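# Move apple from plate to cutting board and press

## Task

Pick the apple up off the plate and put it down on the open wood of the cutting board, with good margin from the knife and from every edge of the board. Then press it steadily down against the board for a few seconds with no easing off. It fails at once if the board or knife gets shifted or if the apple is squeezed hard enough to be crushed. It also fails if anything is still in motion at the end, if the apple only stays put because the robot holds it there, or if whatever the robot is touching at the end would sink more than about a fingernail's width once released. Nothing may be pushed or dropped off the table.

## Robot and tools

Robot: one arm on a base (possibly tilted) ending in a five-finger right hand. Cameras: cam_head_left (672x504), cam_head_right (672x504), cam_wrist (504x504 fisheye), returned in that order. One reference image of the hand is provided; show_instructions displays it again.

Scene frame: origin on the table top under the arm base, +z up, +x forward, +y to the left when looking along +x. Result lines report the hand point position in metres and orientation as quat wxyz, plus velocities in m/s and rad/s, all in this frame. Reported position can be slightly off at long reach.

Hand point: a spot 0.05 m in front of the palm, where index pad meets thumb tip in a pinch. Its own axes: +z runs along straightened fingers (fingertips lie 0.06-0.07 m beyond it), +y leaves the palm face, +x runs across the palm toward the little finger. Width from the point: 0.08 m on the little-finger side; 0.02 m on the thumb side when the thumb is turned in front of the palm, up to 0.09 m otherwise. A wrist bracket on the little-finger side extends 0.03 m past the point along +y and 0.11 m across; it can collide.

Row format (used by execute_actions and by move's target): 14 numbers, each in [-1, 1]: dx, dy, dz, rx, ry, rz, little, ring, middle, index, thumb_bend, thumb_turn, force_limit, speed. The first six are an offset, not a pose: they are expressed in the hand point's own axes and measured from the hand point's pose at the start of the action (for a call's first action, the last pose a result reported). 1.0 equals 0.6 m for dx-dz and 180 degrees for rx-rz; rx, ry, rz form a single rotation vector. The six motor values are absolute targets: -1 open/straight, +1 closed/curled; thumb_turn -1 beside the palm, +1 opposite the fingers. A pinch is roughly index +0.22, thumb_bend +0.75, thumb_turn +0.57. force_limit maps linearly from about 0 N at -1 to 10 N at +1 at the fingertip (15 N for the two thumb motors) and only stops closing motion. speed maps from nearly zero at -1 to full at +1 (full travel in 0.6 s). Always follow this order, also when reading hand_measured, hand_stopped_by and hand_load_n.

execute_actions(actions): a list of actions; each action is a table of up to 15 rows, one row per 1/30 s step; a short table repeats its last row for the rest of the 15 steps. Every row is measured from the action's start pose, not from the previous row. An empty list just returns state and images. Each step the commanded pose is clipped to 100 mm and 16 degrees from the measured pose, so large motions need several actions; the arm tracks about 0.17 s behind commands.

move(target, speed, stop_force, blocking): target is one 14-number row whose offset counts from the pose in the most recent result showing one. The hand point travels in a straight line for 0.5 to 10 s (cut off at 10 s), turning the short way. speed is in m/s, 0.002 to 0.5 (default 0.25); rotation is capped at twice that in rad/s. The path ignores obstacles and actual speed may exceed the setting, especially near full stretch. The arm is stiff: aiming even slightly beyond a firm contact can trigger a fault. stop_force (N, 9 to 40, not before 0.2 s into the scene) ends the path when the wrist sensor sees that much extra resistance along the target direction for two steps; the arm backs up two steps and holds. Use it only with very low speed, not on rotating moves, and omit it when lifting away from something you press on. blocking=false returns after 0.5 s while motion continues; it cannot combine with stop_force, and other motion calls are refused until wait or stop shows the end. The result adds a move: line with the ending (done, contact, held, off_target, moving, fault) and limits (paced = pose clipped; held = steps blocked, after which the arm may surge).

wait(seconds): 0 to 10, lets time pass holding the last command. stop(): brakes a running move. zoom_image(camera, region=[x0,y0,x1,y1] pixels, max 504x504) enlarges part of the latest image. finished_scene(scene): ends the current scene by number; irreversible.

Results: joint positions and torques (noisy, offset), wrist force/torque along the hand point axes (up to ~4 N offset, noise, saturates near 50 N; pressing shows force pointing back into the arm), hand_measured, hand_stopped_by (moving, target, force, stalled, fault), hand_load_n (positive = finger pushed open; near 0 means the grip was lost), hand_force_limit, hand_speed, Hand target, and possibly pose unreachable, MOTOR HOT or fault lines.

Gripping: turn the thumb in front of the palm before approaching; the whole hand can wrap objects 0.035-0.08 m wide, which then sit across the palm toward the wrist. A motor moves only when its target changes by 0.01 or more, then locks; resend the same values to keep a grip. Close slowly (speed -0.9 or lower) for a gentle grip; open by sending values below hand_measured.

Avoid: joint torque at load limits (136 N m for the three big joints, 25.4 N m for the wrists) or any outside force of 150 N, which stop the arm for 10 s; overheating motors by long holding (warning at 70 °C, brake stop at 85 °C); fast impacts, drops, slips, shoving the board or knife, crushing the apple, or knocking anything off the table. Loose objects may occasionally be nudged by outside disturbances. Before ending, let go so the apple rests stably by itself and nothing is moving.

Each tool is called as name(argument=value, ...), one argument or row to a line, values as JSON.

Reference images:

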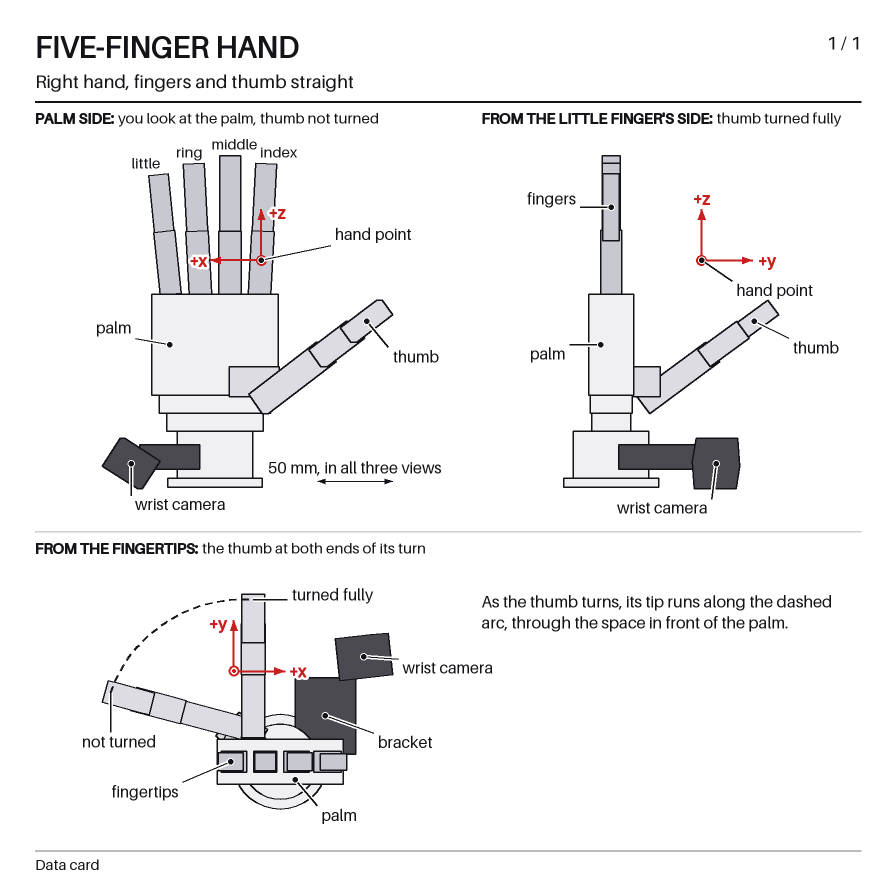

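## Session

execute_actions(
  actions=[],
)

Scene clock: 0.00 s.
end_effector_position=(+0.4885, -0.0206, +0.1527) hand_measured=(-1.000, -1.000, -1.000, -1.000, -1.000, -1.000) hand_load_n=(+0.0, +0.0, +0.0, +0.0, +0.0, +0.0) hand_stopped_by=(target, target, target, target, target, target) hand_force_limit=0.00 hand_speed=-0.80 end_effector_quat_wxyz=(+0.380, +0.318, +0.779, -0.385) end_effector_velocity=(-0.000, -0.000, +0.000) end_effector_angular_velocity=(-0.000, +0.000, -0.001)
Joint positions: [ 0.084 -0.655  1.944 -0.213  2.461 -0.831]
Joint velocities: [-0.     0.     0.001 -0.     0.     0.001]
Joint torques (N m, as the arm reports them, + toward a larger angle): no reading
Wrist force (N, on the end effector, along its own x y z axes, offset not removed): no reading
Wrist torque (N m, same axes, about the end effector's origin, offset not removed): no reading
Hand target: +0.489, -0.021, +0.153; +0.380, +0.318, +0.779, -0.385

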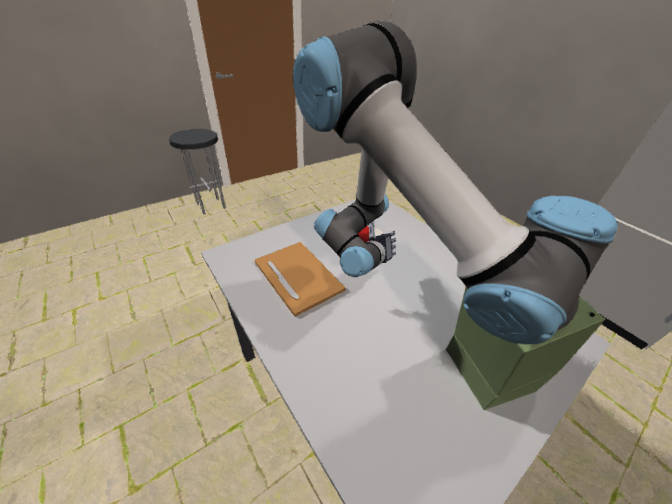

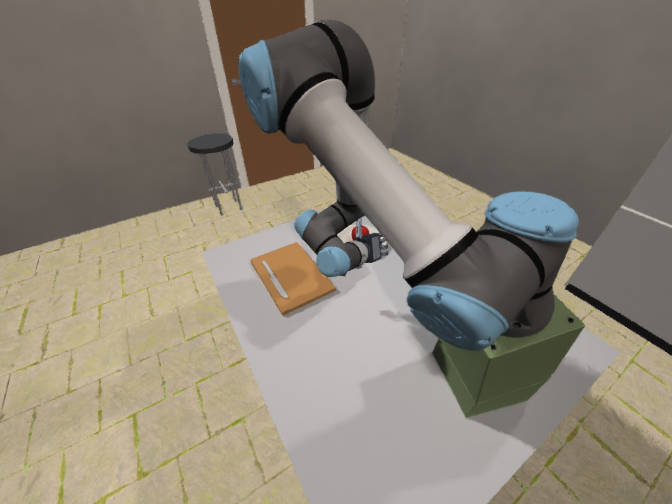

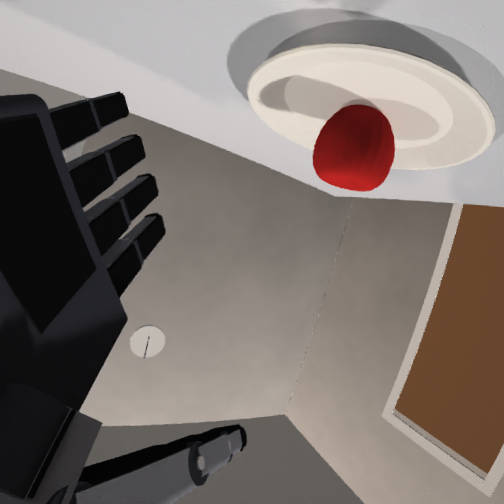

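zoom_image(
  camera="cam_head_right",
  region=[200, 160, 480, 360],
)

zoom_image(
  camera="cam_head_left",
  region=[200, 160, 480, 360],
)

Region (200, 160, 480, 360) of cam_head_right's 672x504 image, scaled by 1.800, with more detail than that image has; it fills the top 360 rows of this view, and the rest is white.

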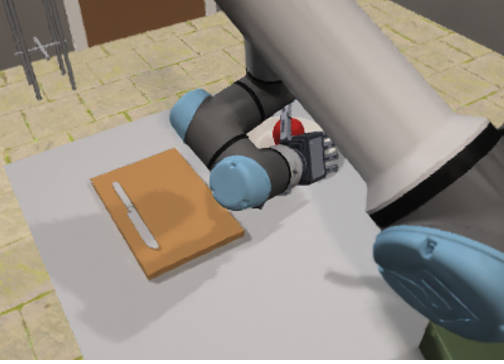

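Region (200, 160, 480, 360) of cam_head_left's 672x504 image, scaled by 1.800, with more detail than that image has; it fills the top 360 rows of this view, and the rest is white.

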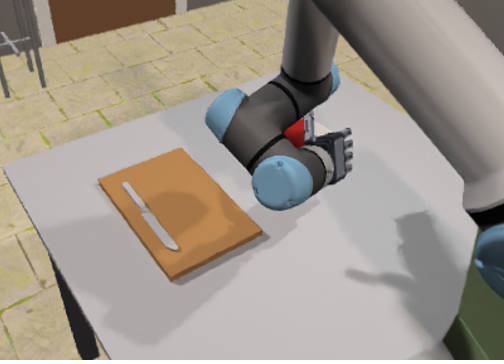

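move(
  target=[-0.14, -0.06, -0.069, 0, 0, -0.371, -1, -1, -1, -1, -1, 1, 0, 0.5],
)

Scene clock: 6.03 s.
end_effector_position=(+0.4885, -0.0208, +0.2528) hand_measured=(-1.000, -1.000, -1.000, -1.000, -1.000, +1.000) hand_load_n=(+0.0, +0.0, +0.0, +0.0, +0.0, +0.0) hand_stopped_by=(target, target, target, target, target, target) hand_force_limit=0.00 hand_speed=0.50 end_effector_quat_wxyz=(+0.106, -0.163, +0.825, -0.530) end_effector_velocity=(-0.001, -0.000, +0.002) end_effector_angular_velocity=(-0.006, +0.013, +0.007)
Joint positions: [-0.042 -1.028  1.963  0.018  2.394 -2.158]
Joint velocities: [-0.001 -0.005  0.002  0.001 -0.001 -0.019]
Joint torques (N m, as the arm reports them, + toward a larger angle): [-16.17 -37.24 -22.51   3.25  -0.2   -1.17]
Wrist force (N, on the end effector, along its own x y z axes, offset not removed): [-1.5 1.1 2.0]
Wrist torque (N m, same axes, about the end effector's origin, offset not removed): [0.18 0.19 -0.24]
Hand target: +0.489, -0.021, +0.253; +0.106, -0.164, +0.825, -0.530
Off the commanded pose: 0.000 m, 0 deg.
move: done

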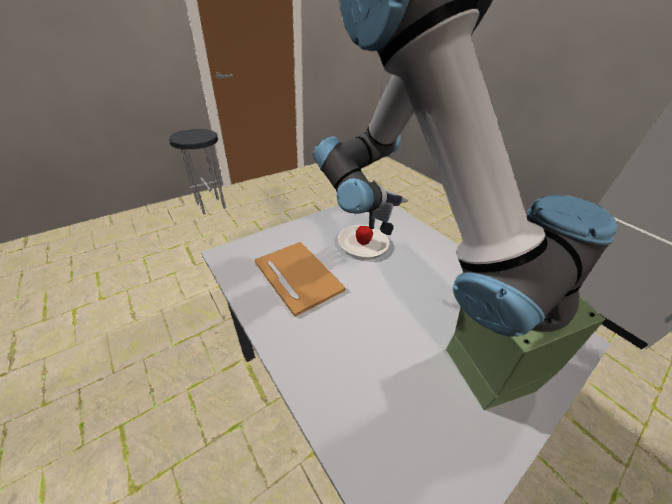

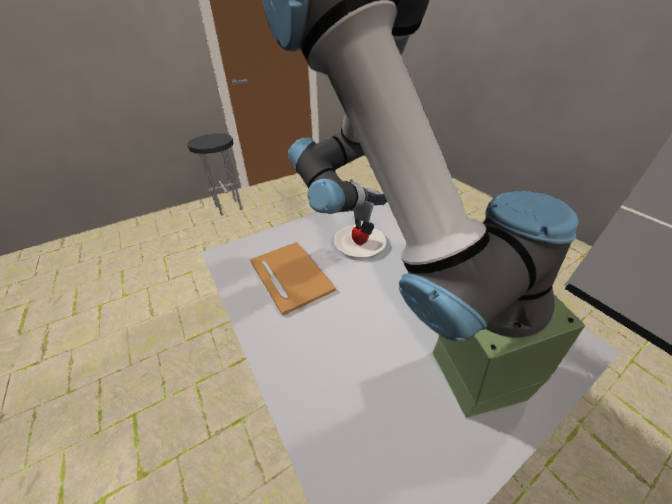

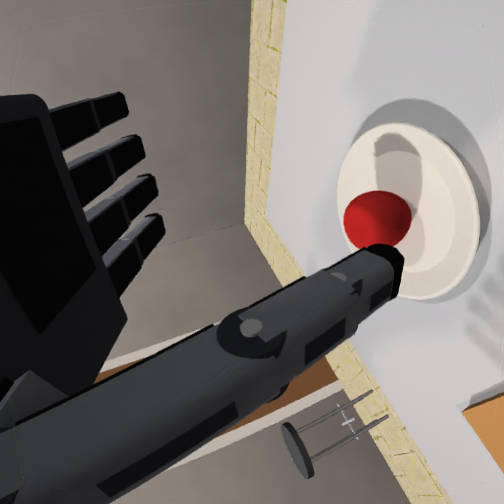

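move(
  target=[-0.136, 0.101, 0.191, -0.083, 0, 0, -1, -1, -1, -1, -1, 1, 0, 0.5],
)

Scene clock: 10.60 s.
end_effector_position=(+0.5942, -0.0628, +0.1507) hand_measured=(-1.000, -1.000, -1.000, -1.000, -1.000, +1.000) hand_load_n=(+0.0, +0.0, +0.0, +0.0, +0.0, +0.0) hand_stopped_by=(target, target, target, target, target, target) hand_force_limit=0.00 hand_speed=0.50 end_effector_quat_wxyz=(+0.084, -0.175, +0.887, -0.419) end_effector_velocity=(+0.001, -0.001, -0.002) end_effector_angular_velocity=(+0.003, +0.004, -0.001)
Joint positions: [-0.187 -0.716  1.59   0.17   2.101 -2.197]
Joint velocities: [-0.001  0.007 -0.009  0.007 -0.002  0.   ]
Joint torques (N m, as the arm reports them, + toward a larger angle): [-19.34 -33.52 -26.22   3.37  -0.48   1.39]
Wrist force (N, on the end effector, along its own x y z axes, offset not removed): [-0.4 -0.9 1.6]
Wrist torque (N m, same axes, about the end effector's origin, offset not removed): [-0.18 0.14 -0.13]
Hand target: +0.594, -0.063, +0.150; +0.084, -0.175, +0.887, -0.419
Off the commanded pose: 0.000 m, 0 deg.
move: done

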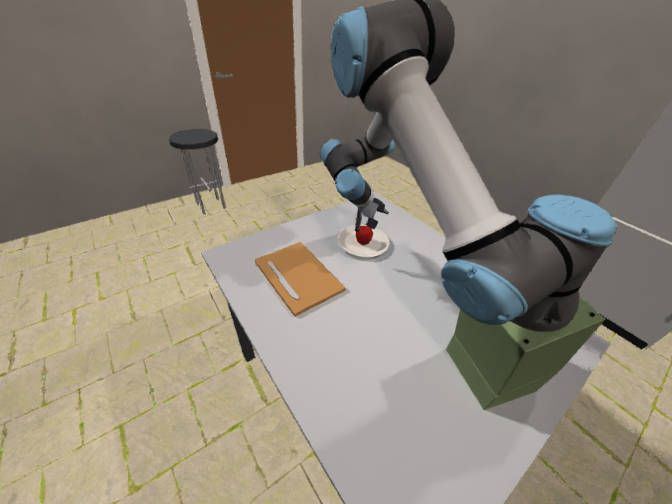

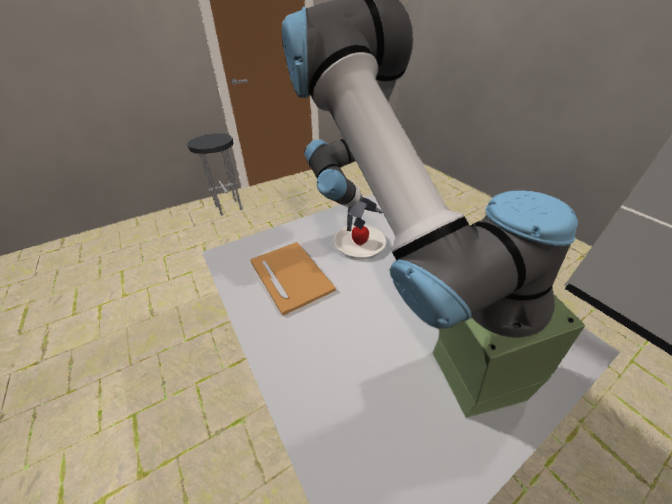

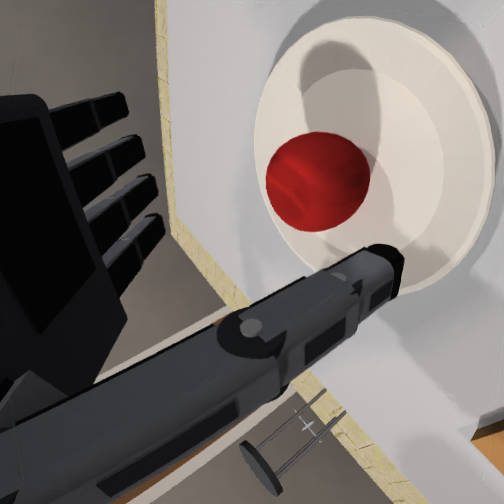

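move(
  target=[-0.037, -0.021, 0.1035, 0, 0, 0, -1, -1, -1, -1, -1, 1, 0, 0.5],
  speed=0.15,
)

Scene clock: 13.87 s.
end_effector_position=(+0.6359, -0.1060, +0.1212) hand_measured=(-1.000, -1.000, -1.000, -1.000, -1.000, +1.000) hand_load_n=(+0.0, +0.0, +0.0, +0.0, +0.0, +0.0) hand_stopped_by=(target, target, target, target, target, target) hand_force_limit=0.00 hand_speed=0.50 end_effector_quat_wxyz=(+0.084, -0.175, +0.887, -0.419) end_effector_velocity=(+0.002, -0.001, -0.001) end_effector_angular_velocity=(+0.000, -0.000, +0.001)
Joint positions: [-0.242 -0.595  1.435  0.177  2.073 -2.25 ]
Joint velocities: [-0.     0.004 -0.007  0.003 -0.001 -0.001]
Joint torques (N m, as the arm reports them, + toward a larger angle): [-20.91 -36.33 -24.38   2.87  -0.33  -1.27]
Wrist force (N, on the end effector, along its own x y z axes, offset not removed): [-1.3 1.0 2.0]
Wrist torque (N m, same axes, about the end effector's origin, offset not removed): [0.20 0.20 -0.13]
Hand target: +0.636, -0.106, +0.121; +0.084, -0.175, +0.887, -0.419
Off the commanded pose: 0.000 m, 0 deg.
move: done

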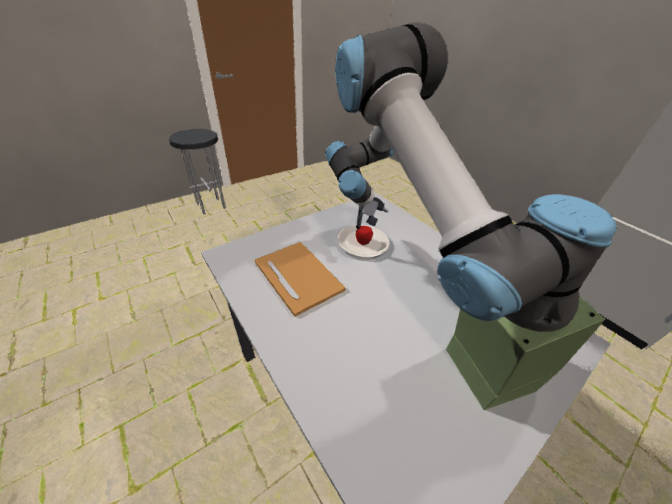

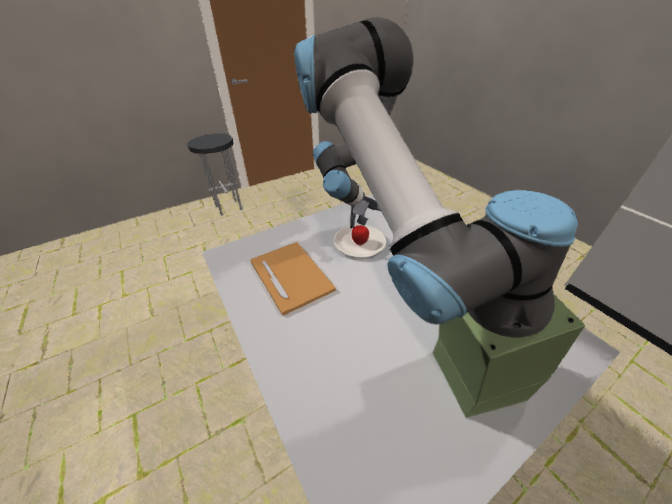

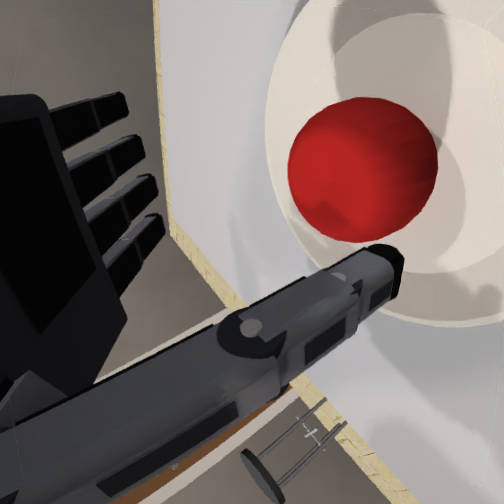

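move(
  target=[0, 0.058, 0.048, 0, 0, 0, -1, -1, -1, -1, -1, 1, 0, 0.5],
  speed=0.08,
)

zoom_image(
  camera="cam_head_left",
  region=[300, 160, 440, 280],
)

zoom_image(
  camera="cam_head_right",
  region=[290, 160, 430, 280],
)

Scene clock: 15.50 s.
end_effector_position=(+0.6361, -0.1061, +0.0764) hand_measured=(-1.000, -1.000, -1.000, -1.000, -1.000, +1.000) hand_load_n=(+0.0, +0.0, +0.0, +0.0, +0.0, +0.0) hand_stopped_by=(target, target, target, target, target, target) hand_force_limit=0.00 hand_speed=0.50 end_effector_quat_wxyz=(+0.084, -0.175, +0.887, -0.419) end_effector_velocity=(+0.000, +0.000, -0.003) end_effector_angular_velocity=(+0.000, +0.000, +0.001)
Joint positions: [-0.223 -0.507  1.397  0.135  2.082 -2.232]
Joint velocities: [ 0.001  0.006 -0.004 -0.002  0.     0.   ]
Joint torques (N m, as the arm reports them, + toward a larger angle): [ -0.33 -37.83 -23.39  -0.18   2.23   1.46]
Wrist force (N, on the end effector, along its own x y z axes, offset not removed): [-1.4 -0.7 3.5]
Wrist torque (N m, same axes, about the end effector's origin, offset not removed): [-0.22 0.19 -0.21]
Hand target: +0.636, -0.106, +0.076; +0.084, -0.175, +0.887, -0.419
Off the commanded pose: 0.000 m, 0 deg.
move: done

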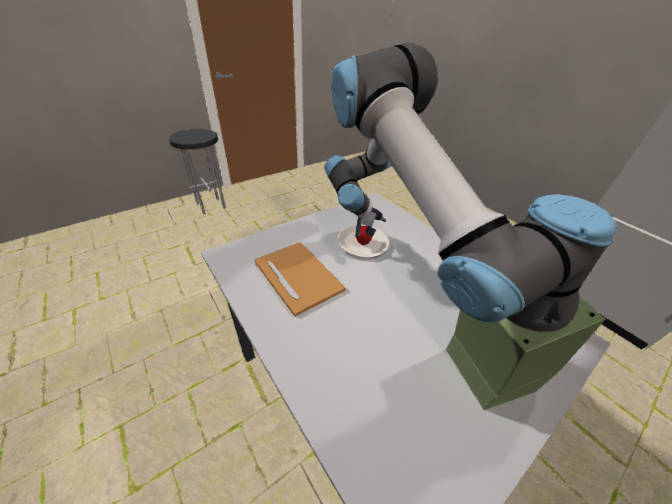

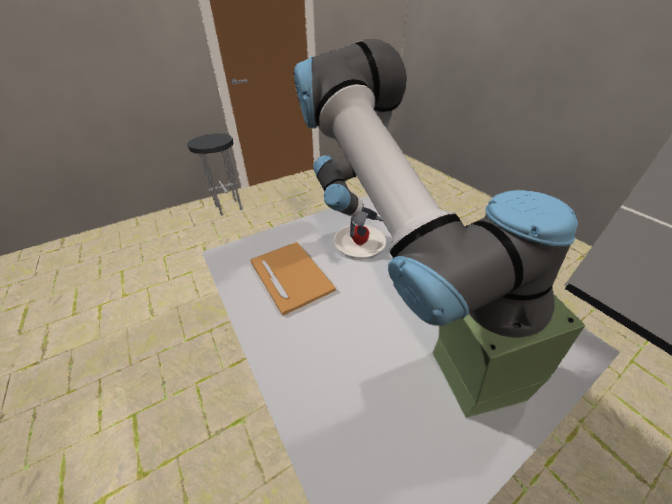

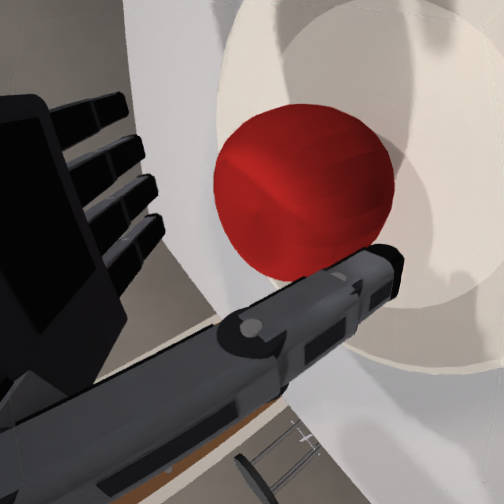

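Region (300, 160, 440, 280) of cam_head_left's 672x504 image, scaled by 3.600, with more detail than that image has; it fills the top 432 rows of this view, and the rest is white.

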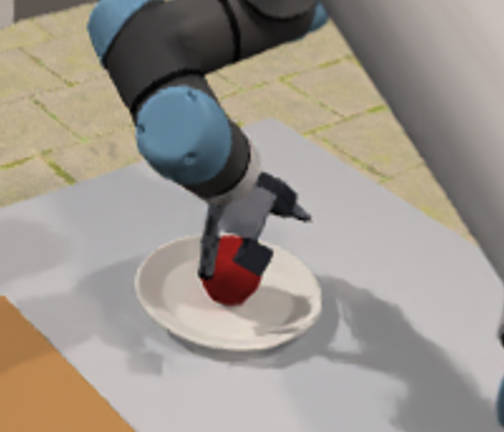

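Region (290, 160, 430, 280) of cam_head_right's 672x504 image, scaled by 3.600, with more detail than that image has; it fills the top 432 rows of this view, and the rest is white.

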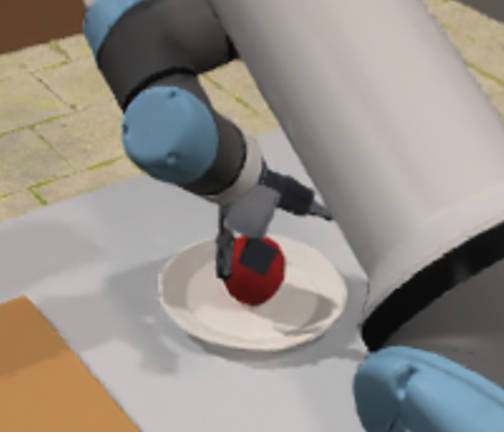

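move(
  target=[0.012, 0.038, 0.006, 0, 0, 0, -1, -1, -1, -1, -1, 1, 0, 0.5],
  speed=0.04,
)

zoom_image(
  camera="cam_head_left",
  region=[300, 160, 440, 280],
)

Scene clock: 17.27 s.
end_effector_position=(+0.6251, -0.0981, +0.0567) hand_measured=(-1.000, -1.000, -1.000, -1.000, -1.000, +1.000) hand_load_n=(+0.0, +0.0, +0.0, +0.0, +0.0, +0.0) hand_stopped_by=(target, target, target, target, target, target) hand_force_limit=0.00 hand_speed=0.50 end_effector_quat_wxyz=(+0.084, -0.175, +0.887, -0.419) end_effector_velocity=(-0.000, +0.001, -0.001) end_effector_angular_velocity=(-0.001, -0.003, +0.000)
Joint positions: [-0.204 -0.483  1.416  0.102  2.092 -2.214]
Joint velocities: [ 0.003  0.001  0.002 -0.004  0.002  0.002]
Joint torques (N m, as the arm reports them, + toward a larger angle): [ -1.62 -38.65   1.08   0.02   2.32   1.4 ]
Wrist force (N, on the end effector, along its own x y z axes, offset not removed): [-0.9 -0.4 2.0]
Wrist torque (N m, same axes, about the end effector's origin, offset not removed): [-0.01 0.22 -0.13]
Hand target: +0.625, -0.098, +0.056; +0.084, -0.175, +0.887, -0.419
Off the commanded pose: 0.000 m, 0 deg.
move: done

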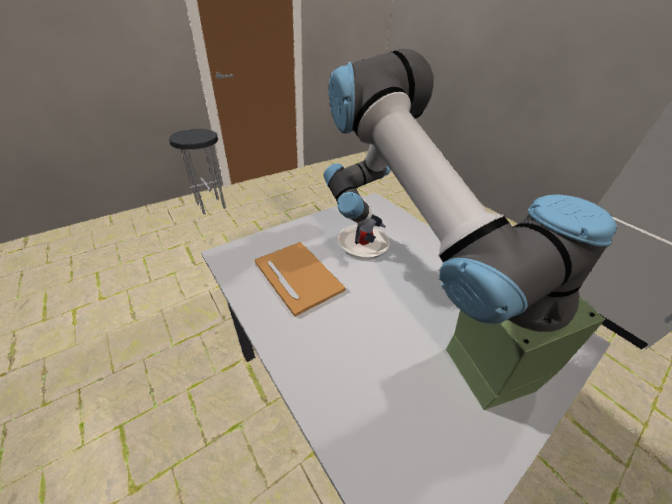

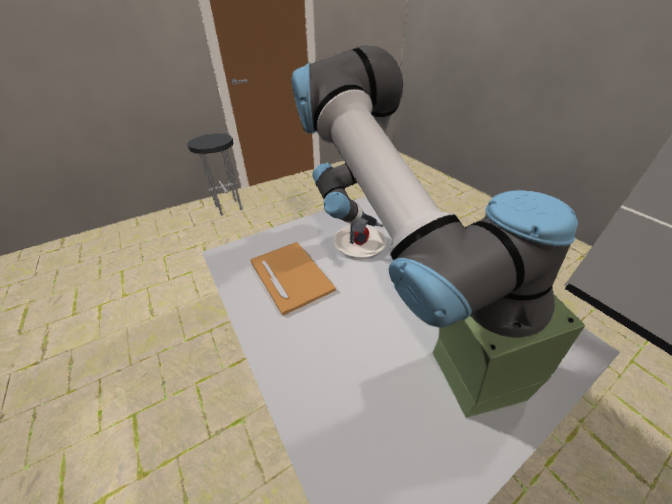

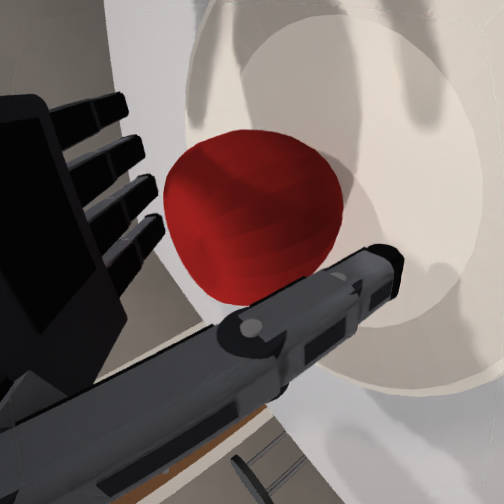

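Region (300, 160, 440, 280) of cam_head_left's 672x504 image, scaled by 3.600, with more detail than that image has; it fills the top 432 rows of this view, and the rest is white.

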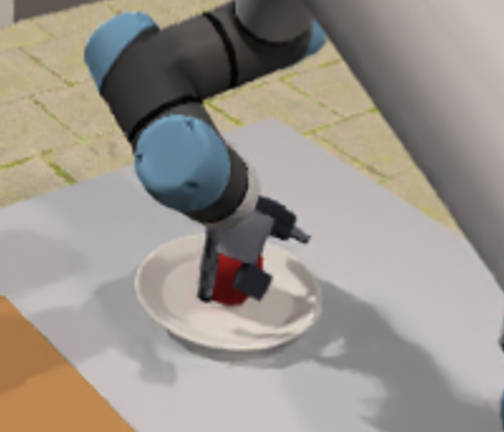

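move(
  target=[0, 0.0154, 0.0127, 0, 0, 0, -1, -1, -1, -1, -1, 1, 0, 0.5],
  speed=0.02,
  stop_force=9,
)

Scene clock: 18.70 s.
end_effector_position=(+0.6252, -0.0981, +0.0450) hand_measured=(-1.000, -1.000, -1.000, -1.000, -1.000, +1.000) hand_load_n=(+0.0, +0.0, +0.0, +0.0, +0.0, +0.0) hand_stopped_by=(target, target, target, target, target, target) hand_force_limit=0.00 hand_speed=0.50 end_effector_quat_wxyz=(+0.084, -0.175, +0.887, -0.419) end_effector_velocity=(+0.001, -0.000, -0.002) end_effector_angular_velocity=(-0.001, -0.001, +0.001)
Joint positions: [-0.2   -0.459  1.403  0.093  2.094 -2.209]
Joint velocities: [ 0.001  0.004 -0.003 -0.002  0.001 -0.   ]
Joint torques (N m, as the arm reports them, + toward a larger angle): [ -2.13 -36.48 -21.57  -0.2    2.16   1.36]
Wrist force (N, on the end effector, along its own x y z axes, offset not removed): [0.0 0.5 0.8]
Wrist torque (N m, same axes, about the end effector's origin, offset not removed): [0.14 0.01 -0.10]
Hand target: +0.625, -0.098, +0.045; +0.084, -0.175, +0.887, -0.419
Off the commanded pose: 0.000 m, 0 deg.
move: done

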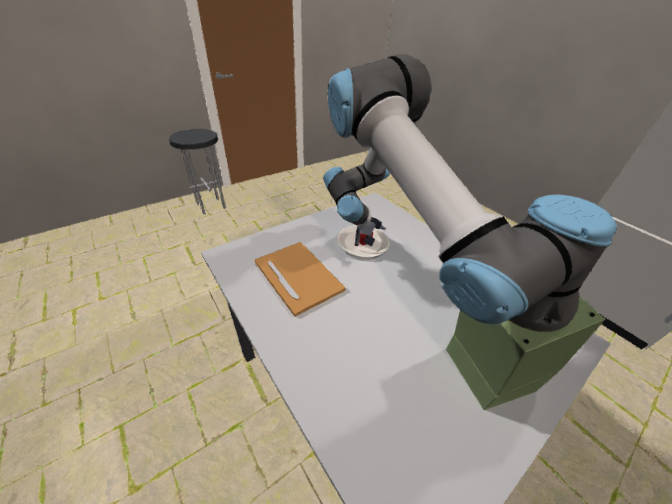

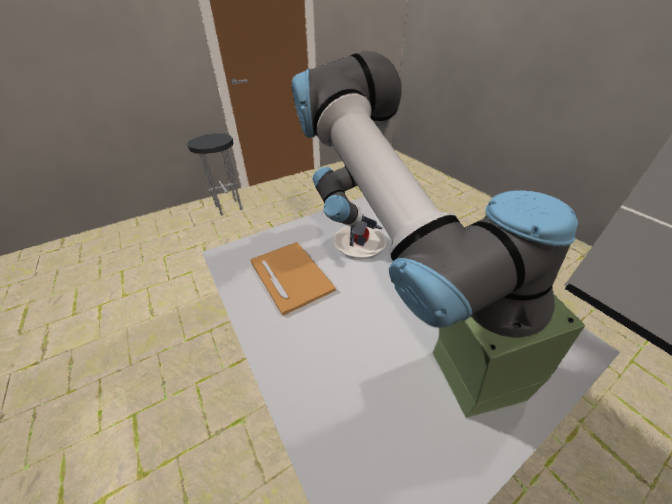

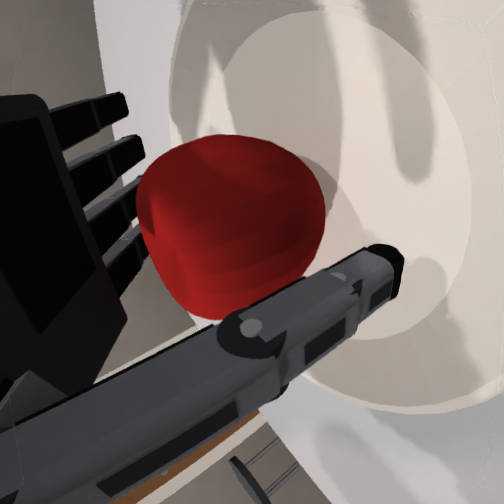

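execute_actions(
  actions=[
    [[0,0,0,0,0,0,1,1,1,1,1,1,0.2,-0.6]],
    [[0,0,0,0,0,0,1,1,1,1,1,1,0.2,-0.6]],
    [[0,0,0,0,0,0,1,1,1,1,1,1,0.2,-0.6]],
    [[0,0,0,0,0,0,1,1,1,1,1,1,0.2,-0.6]],
    [[0,0,0,0,0,0,1,1,1,1,1,1,0.2,-0.6]],
  ],
)

zoom_image(
  camera="cam_head_left",
  region=[300, 160, 440, 280],
)

Scene clock: 21.67 s.
end_effector_position=(+0.6252, -0.0981, +0.0450) hand_measured=(+0.598, -0.140, -0.292, -0.250, -0.556, +1.000) hand_load_n=(+0.0, +9.0, +0.0, +5.5, +14.5, +3.0) hand_stopped_by=(moving, force, force, force, force, target) hand_force_limit=0.20 hand_speed=-0.60 end_effector_quat_wxyz=(+0.084, -0.175, +0.887, -0.419) end_effector_velocity=(-0.001, -0.001, -0.000) end_effector_angular_velocity=(-0.001, +0.001, -0.002)
Joint positions: [-0.2   -0.459  1.403  0.093  2.094 -2.209]
Joint velocities: [-0.001  0.001  0.001  0.     0.001  0.   ]
Joint torques (N m, as the arm reports them, + toward a larger angle): [-15.77 -48.46  -2.45   2.69   1.08  -0.45]
Wrist force (N, on the end effector, along its own x y z axes, offset not removed): [-0.1 -4.3 -0.5]
Wrist torque (N m, same axes, about the end effector's origin, offset not removed): [0.01 0.21 -0.27]
Hand target: +0.625, -0.098, +0.045; +0.084, -0.175, +0.887, -0.419
Off the commanded pose: 0.000 m, 0 deg.

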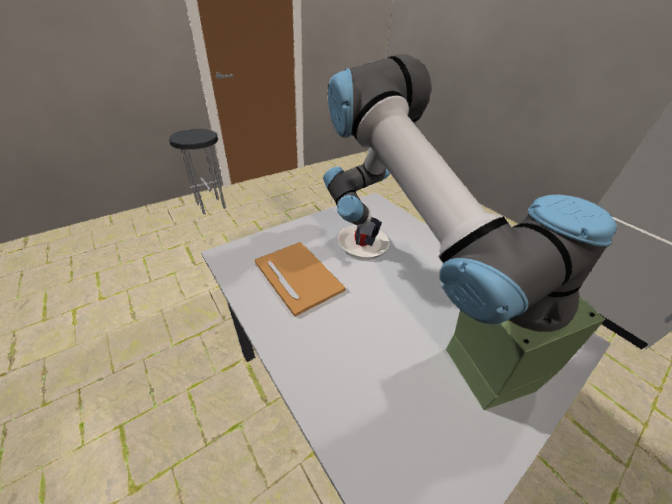

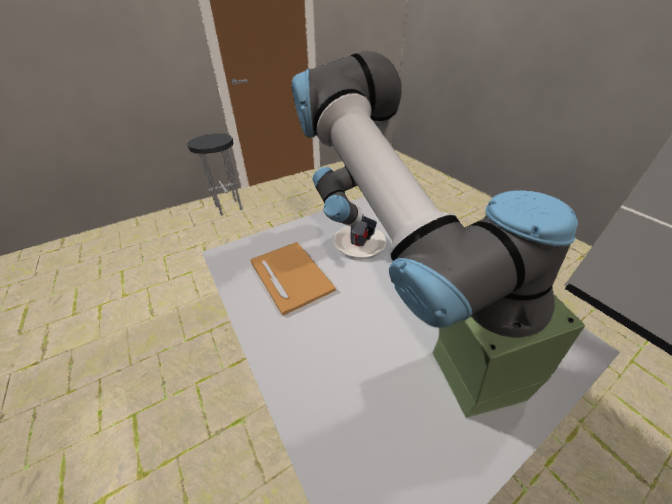

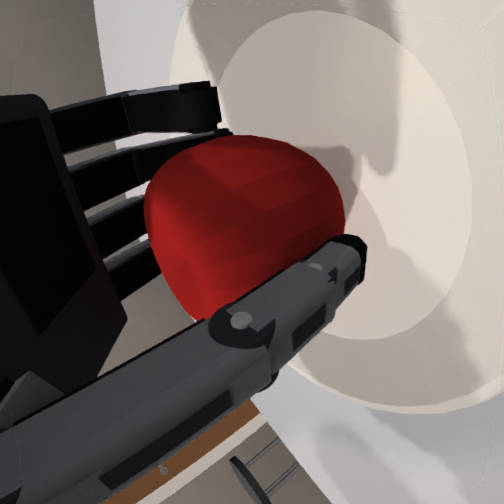

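Region (300, 160, 440, 280) of cam_head_left's 672x504 image, scaled by 3.600, with more detail than that image has; it fills the top 432 rows of this view, and the rest is white.

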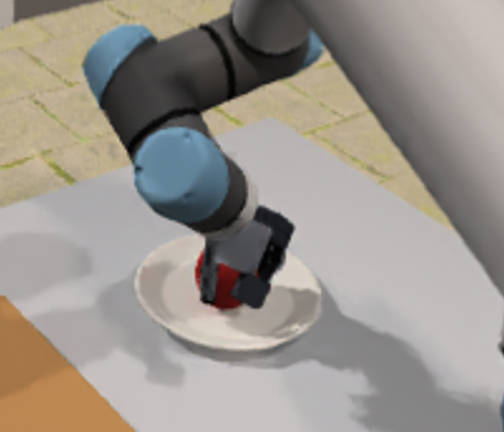

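move(
  target=[0, -0.0514, -0.0424, 0, 0, 0, 1, 1, 0.95, 1, 1, 1, -0.3, -0.9],
  speed=0.04,
)

Scene clock: 23.33 s.
end_effector_position=(+0.6251, -0.0980, +0.0847) hand_measured=(+1.000, -0.140, -0.278, -0.250, -0.558, +1.000) hand_load_n=(+0.0, +7.5, +3.5, +4.0, +16.5, +3.5) hand_stopped_by=(target, force, force, force, force, target) hand_force_limit=-0.30 hand_speed=-0.90 end_effector_quat_wxyz=(+0.084, -0.175, +0.887, -0.419) end_effector_velocity=(+0.000, -0.000, +0.003) end_effector_angular_velocity=(+0.000, -0.002, -0.001)
Joint positions: [-0.216 -0.54   1.445  0.124  2.086 -2.225]
Joint velocities: [-0.001 -0.005  0.002  0.002 -0.     0.001]
Joint torques (N m, as the arm reports them, + toward a larger angle): [-20.28 -52.69   3.8    2.81  -0.5   -1.16]
Wrist force (N, on the end effector, along its own x y z axes, offset not removed): [-1.4 1.8 2.7]
Wrist torque (N m, same axes, about the end effector's origin, offset not removed): [0.16 0.24 -0.20]
Hand target: +0.625, -0.098, +0.085; +0.084, -0.175, +0.887, -0.419
Off the commanded pose: 0.000 m, 0 deg.
move: done

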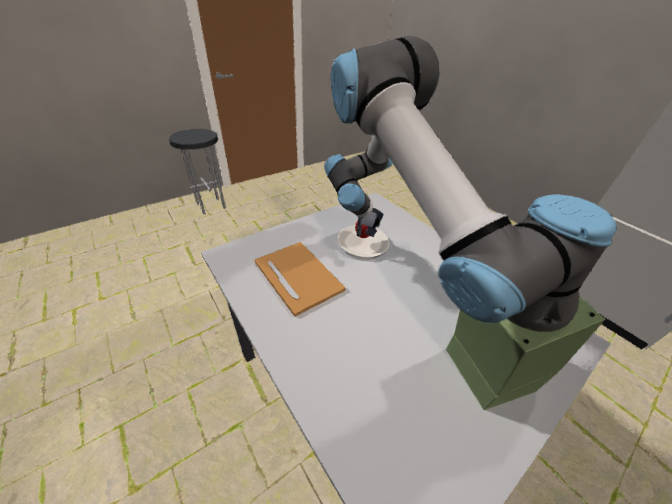

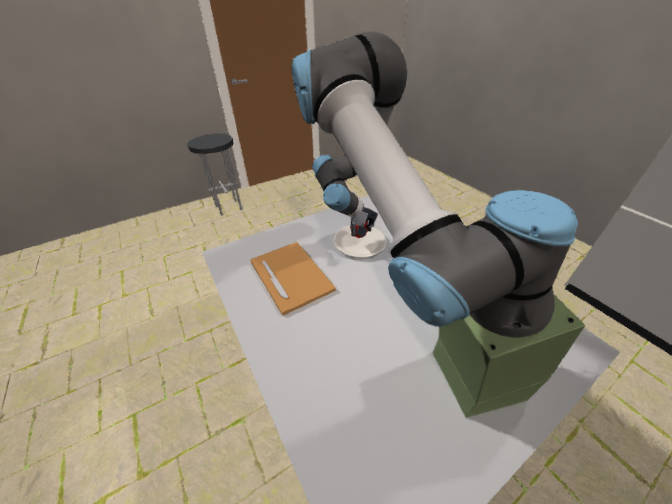

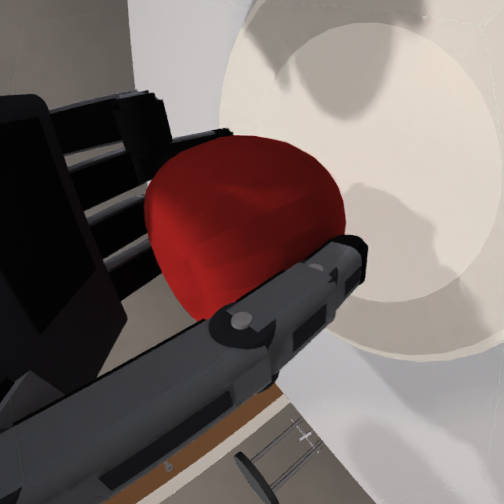

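move(
  target=[-0.126, 0.25, -0.4455, 0, 0, 0, 1, 1, 0.95, 1, 1, 1, -0.3, -0.9],
  speed=0.2,
)

zoom_image(
  camera="cam_head_left",
  region=[220, 180, 400, 330],
)

zoom_image(
  camera="cam_head_right",
  region=[220, 180, 400, 330],
)

Scene clock: 27.07 s.
end_effector_position=(+0.5800, +0.2093, +0.1383) hand_measured=(+1.000, -0.140, -0.278, -0.250, -0.558, +1.000) hand_load_n=(+0.0, +7.5, +3.5, +4.0, +16.5, +3.5) hand_stopped_by=(target, force, force, force, force, target) hand_force_limit=-0.30 hand_speed=-0.90 end_effector_quat_wxyz=(+0.084, -0.175, +0.887, -0.419) end_effector_velocity=(-0.000, +0.002, +0.001) end_effector_angular_velocity=(-0.003, +0.000, -0.003)
Joint positions: [ 0.328 -0.572  1.235  0.738  2.283 -1.598]
Joint velocities: [ 0.005  0.003 -0.009  0.014  0.003  0.01 ]
Joint torques (N m, as the arm reports them, + toward a larger angle): [  3.45 -41.37 -26.58   3.74   2.89   1.36]
Wrist force (N, on the end effector, along its own x y z axes, offset not removed): [-1.8 0.1 3.0]
Wrist torque (N m, same axes, about the end effector's origin, offset not removed): [-0.20 0.33 -0.20]
Hand target: +0.580, +0.210, +0.138; +0.084, -0.175, +0.887, -0.419
Off the commanded pose: 0.001 m, 0 deg.
move: done

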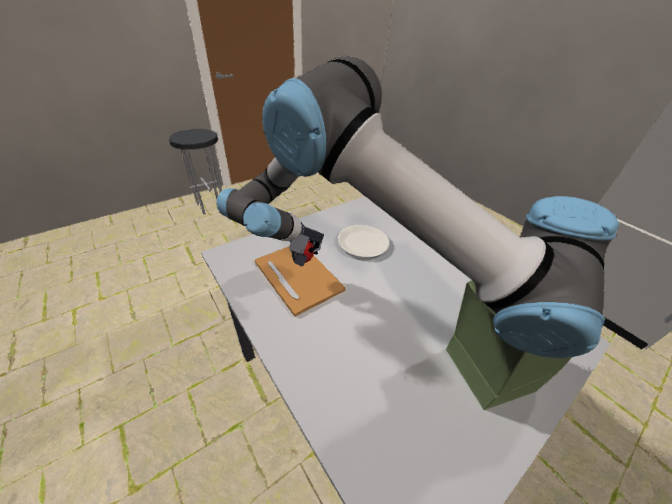

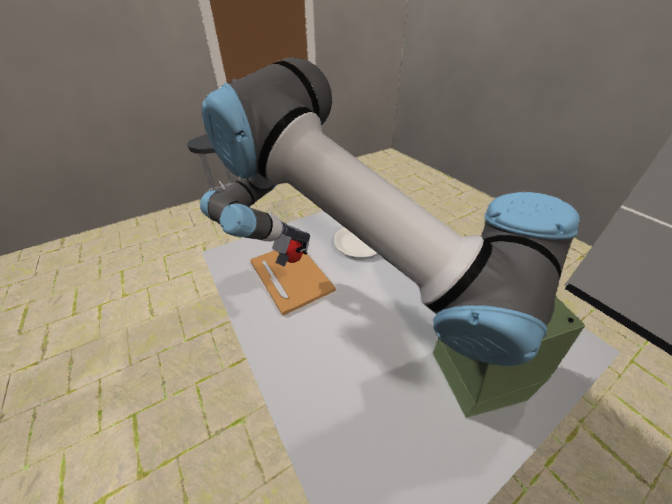

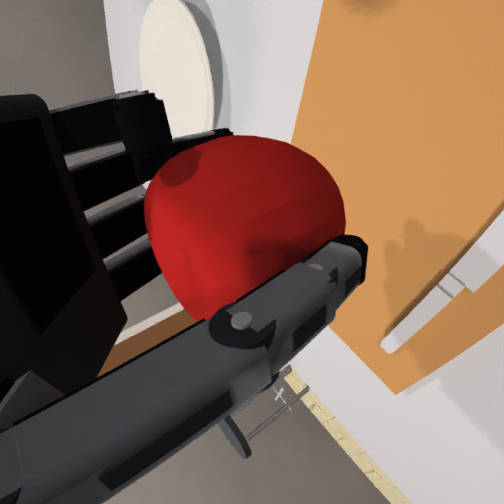

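Region (220, 180, 400, 330) of cam_head_left's 672x504 image, scaled by 2.800, with more detail than that image has.

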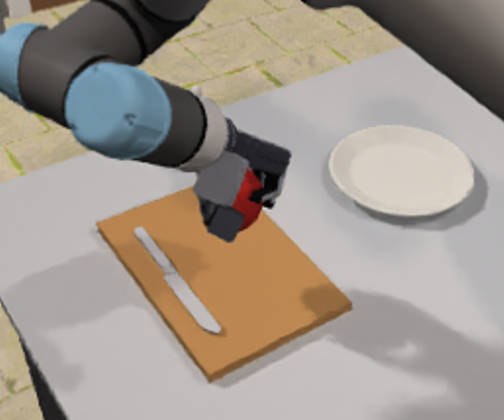

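Region (220, 180, 400, 330) of cam_head_right's 672x504 image, scaled by 2.800, with more detail than that image has.

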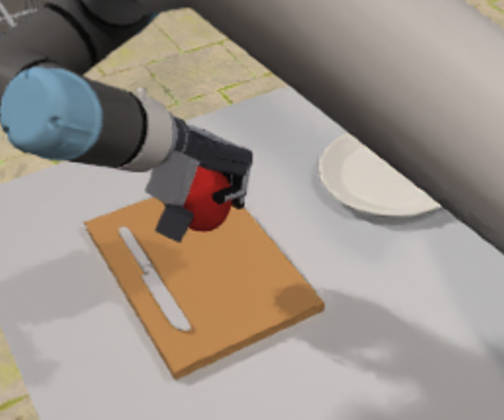

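move(
  target=[0, 0.0617, 0.0509, 0, 0, 0, 1, 1, 0.95, 1, 1, 1, -0.3, -0.9],
  speed=0.1,
)

zoom_image(
  camera="cam_head_left",
  region=[220, 180, 400, 330],
)

zoom_image(
  camera="cam_head_right",
  region=[220, 180, 400, 330],
)

Scene clock: 28.80 s.
end_effector_position=(+0.5801, +0.2093, +0.0906) hand_measured=(+1.000, -0.140, -0.278, -0.250, -0.558, +1.000) hand_load_n=(+0.0, +7.5, +3.5, +4.0, +16.5, +3.5) hand_stopped_by=(target, force, force, force, force, target) hand_force_limit=-0.30 hand_speed=-0.90 end_effector_quat_wxyz=(+0.084, -0.175, +0.887, -0.419) end_effector_velocity=(+0.000, -0.000, -0.003) end_effector_angular_velocity=(-0.001, +0.001, +0.000)
Joint positions: [ 0.342 -0.479  1.185  0.706  2.285 -1.58 ]
Joint velocities: [ 0.     0.006 -0.005 -0.     0.    -0.   ]
Joint torques (N m, as the arm reports them, + toward a larger angle): [  2.53 -42.27 -25.67   0.98   2.89   1.27]
Wrist force (N, on the end effector, along its own x y z axes, offset not removed): [-2.5 2.0 3.0]
Wrist torque (N m, same axes, about the end effector's origin, offset not removed): [0.19 0.39 -0.26]
Hand target: +0.580, +0.209, +0.090; +0.084, -0.175, +0.887, -0.419
Off the commanded pose: 0.000 m, 0 deg.
move: done

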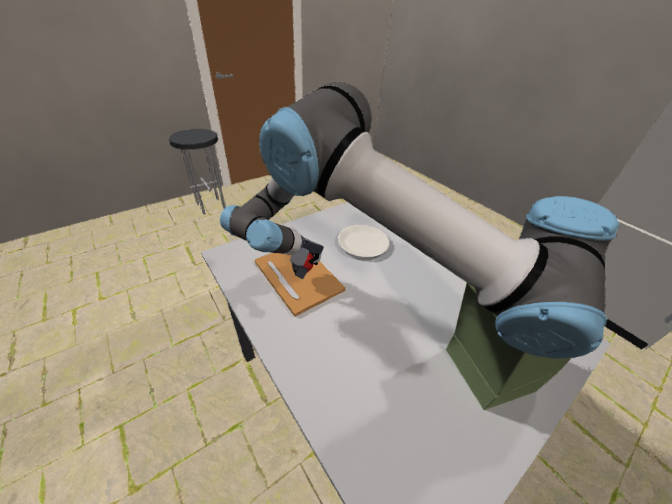

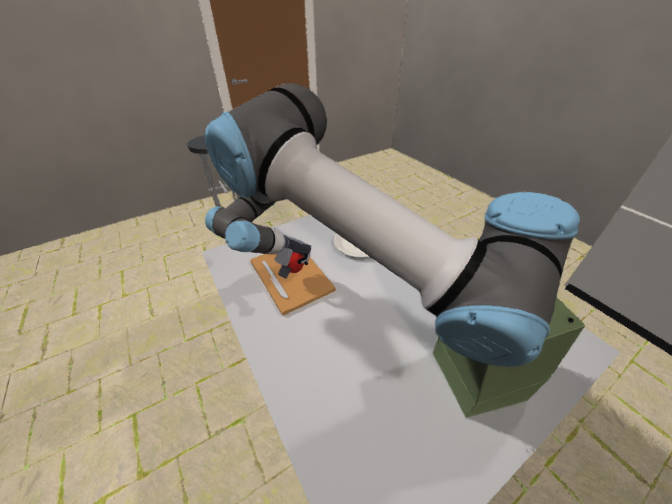

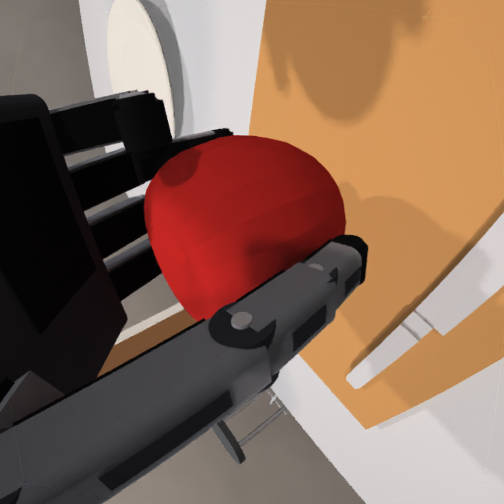

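Region (220, 180, 400, 330) of cam_head_left's 672x504 image, scaled by 2.800, with more detail than that image has.

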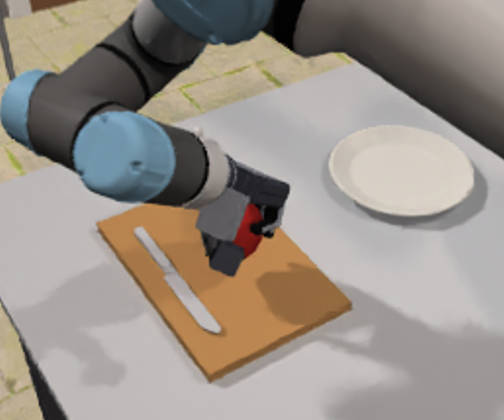

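Region (220, 180, 400, 330) of cam_head_right's 672x504 image, scaled by 2.800, with more detail than that image has.

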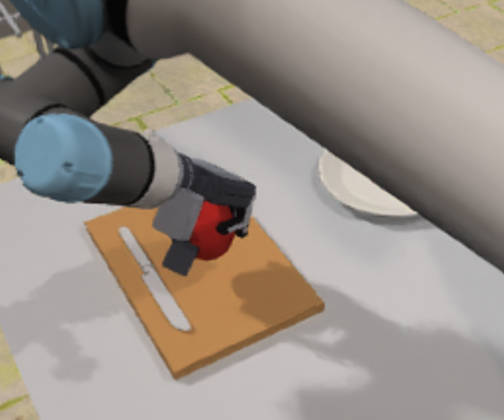

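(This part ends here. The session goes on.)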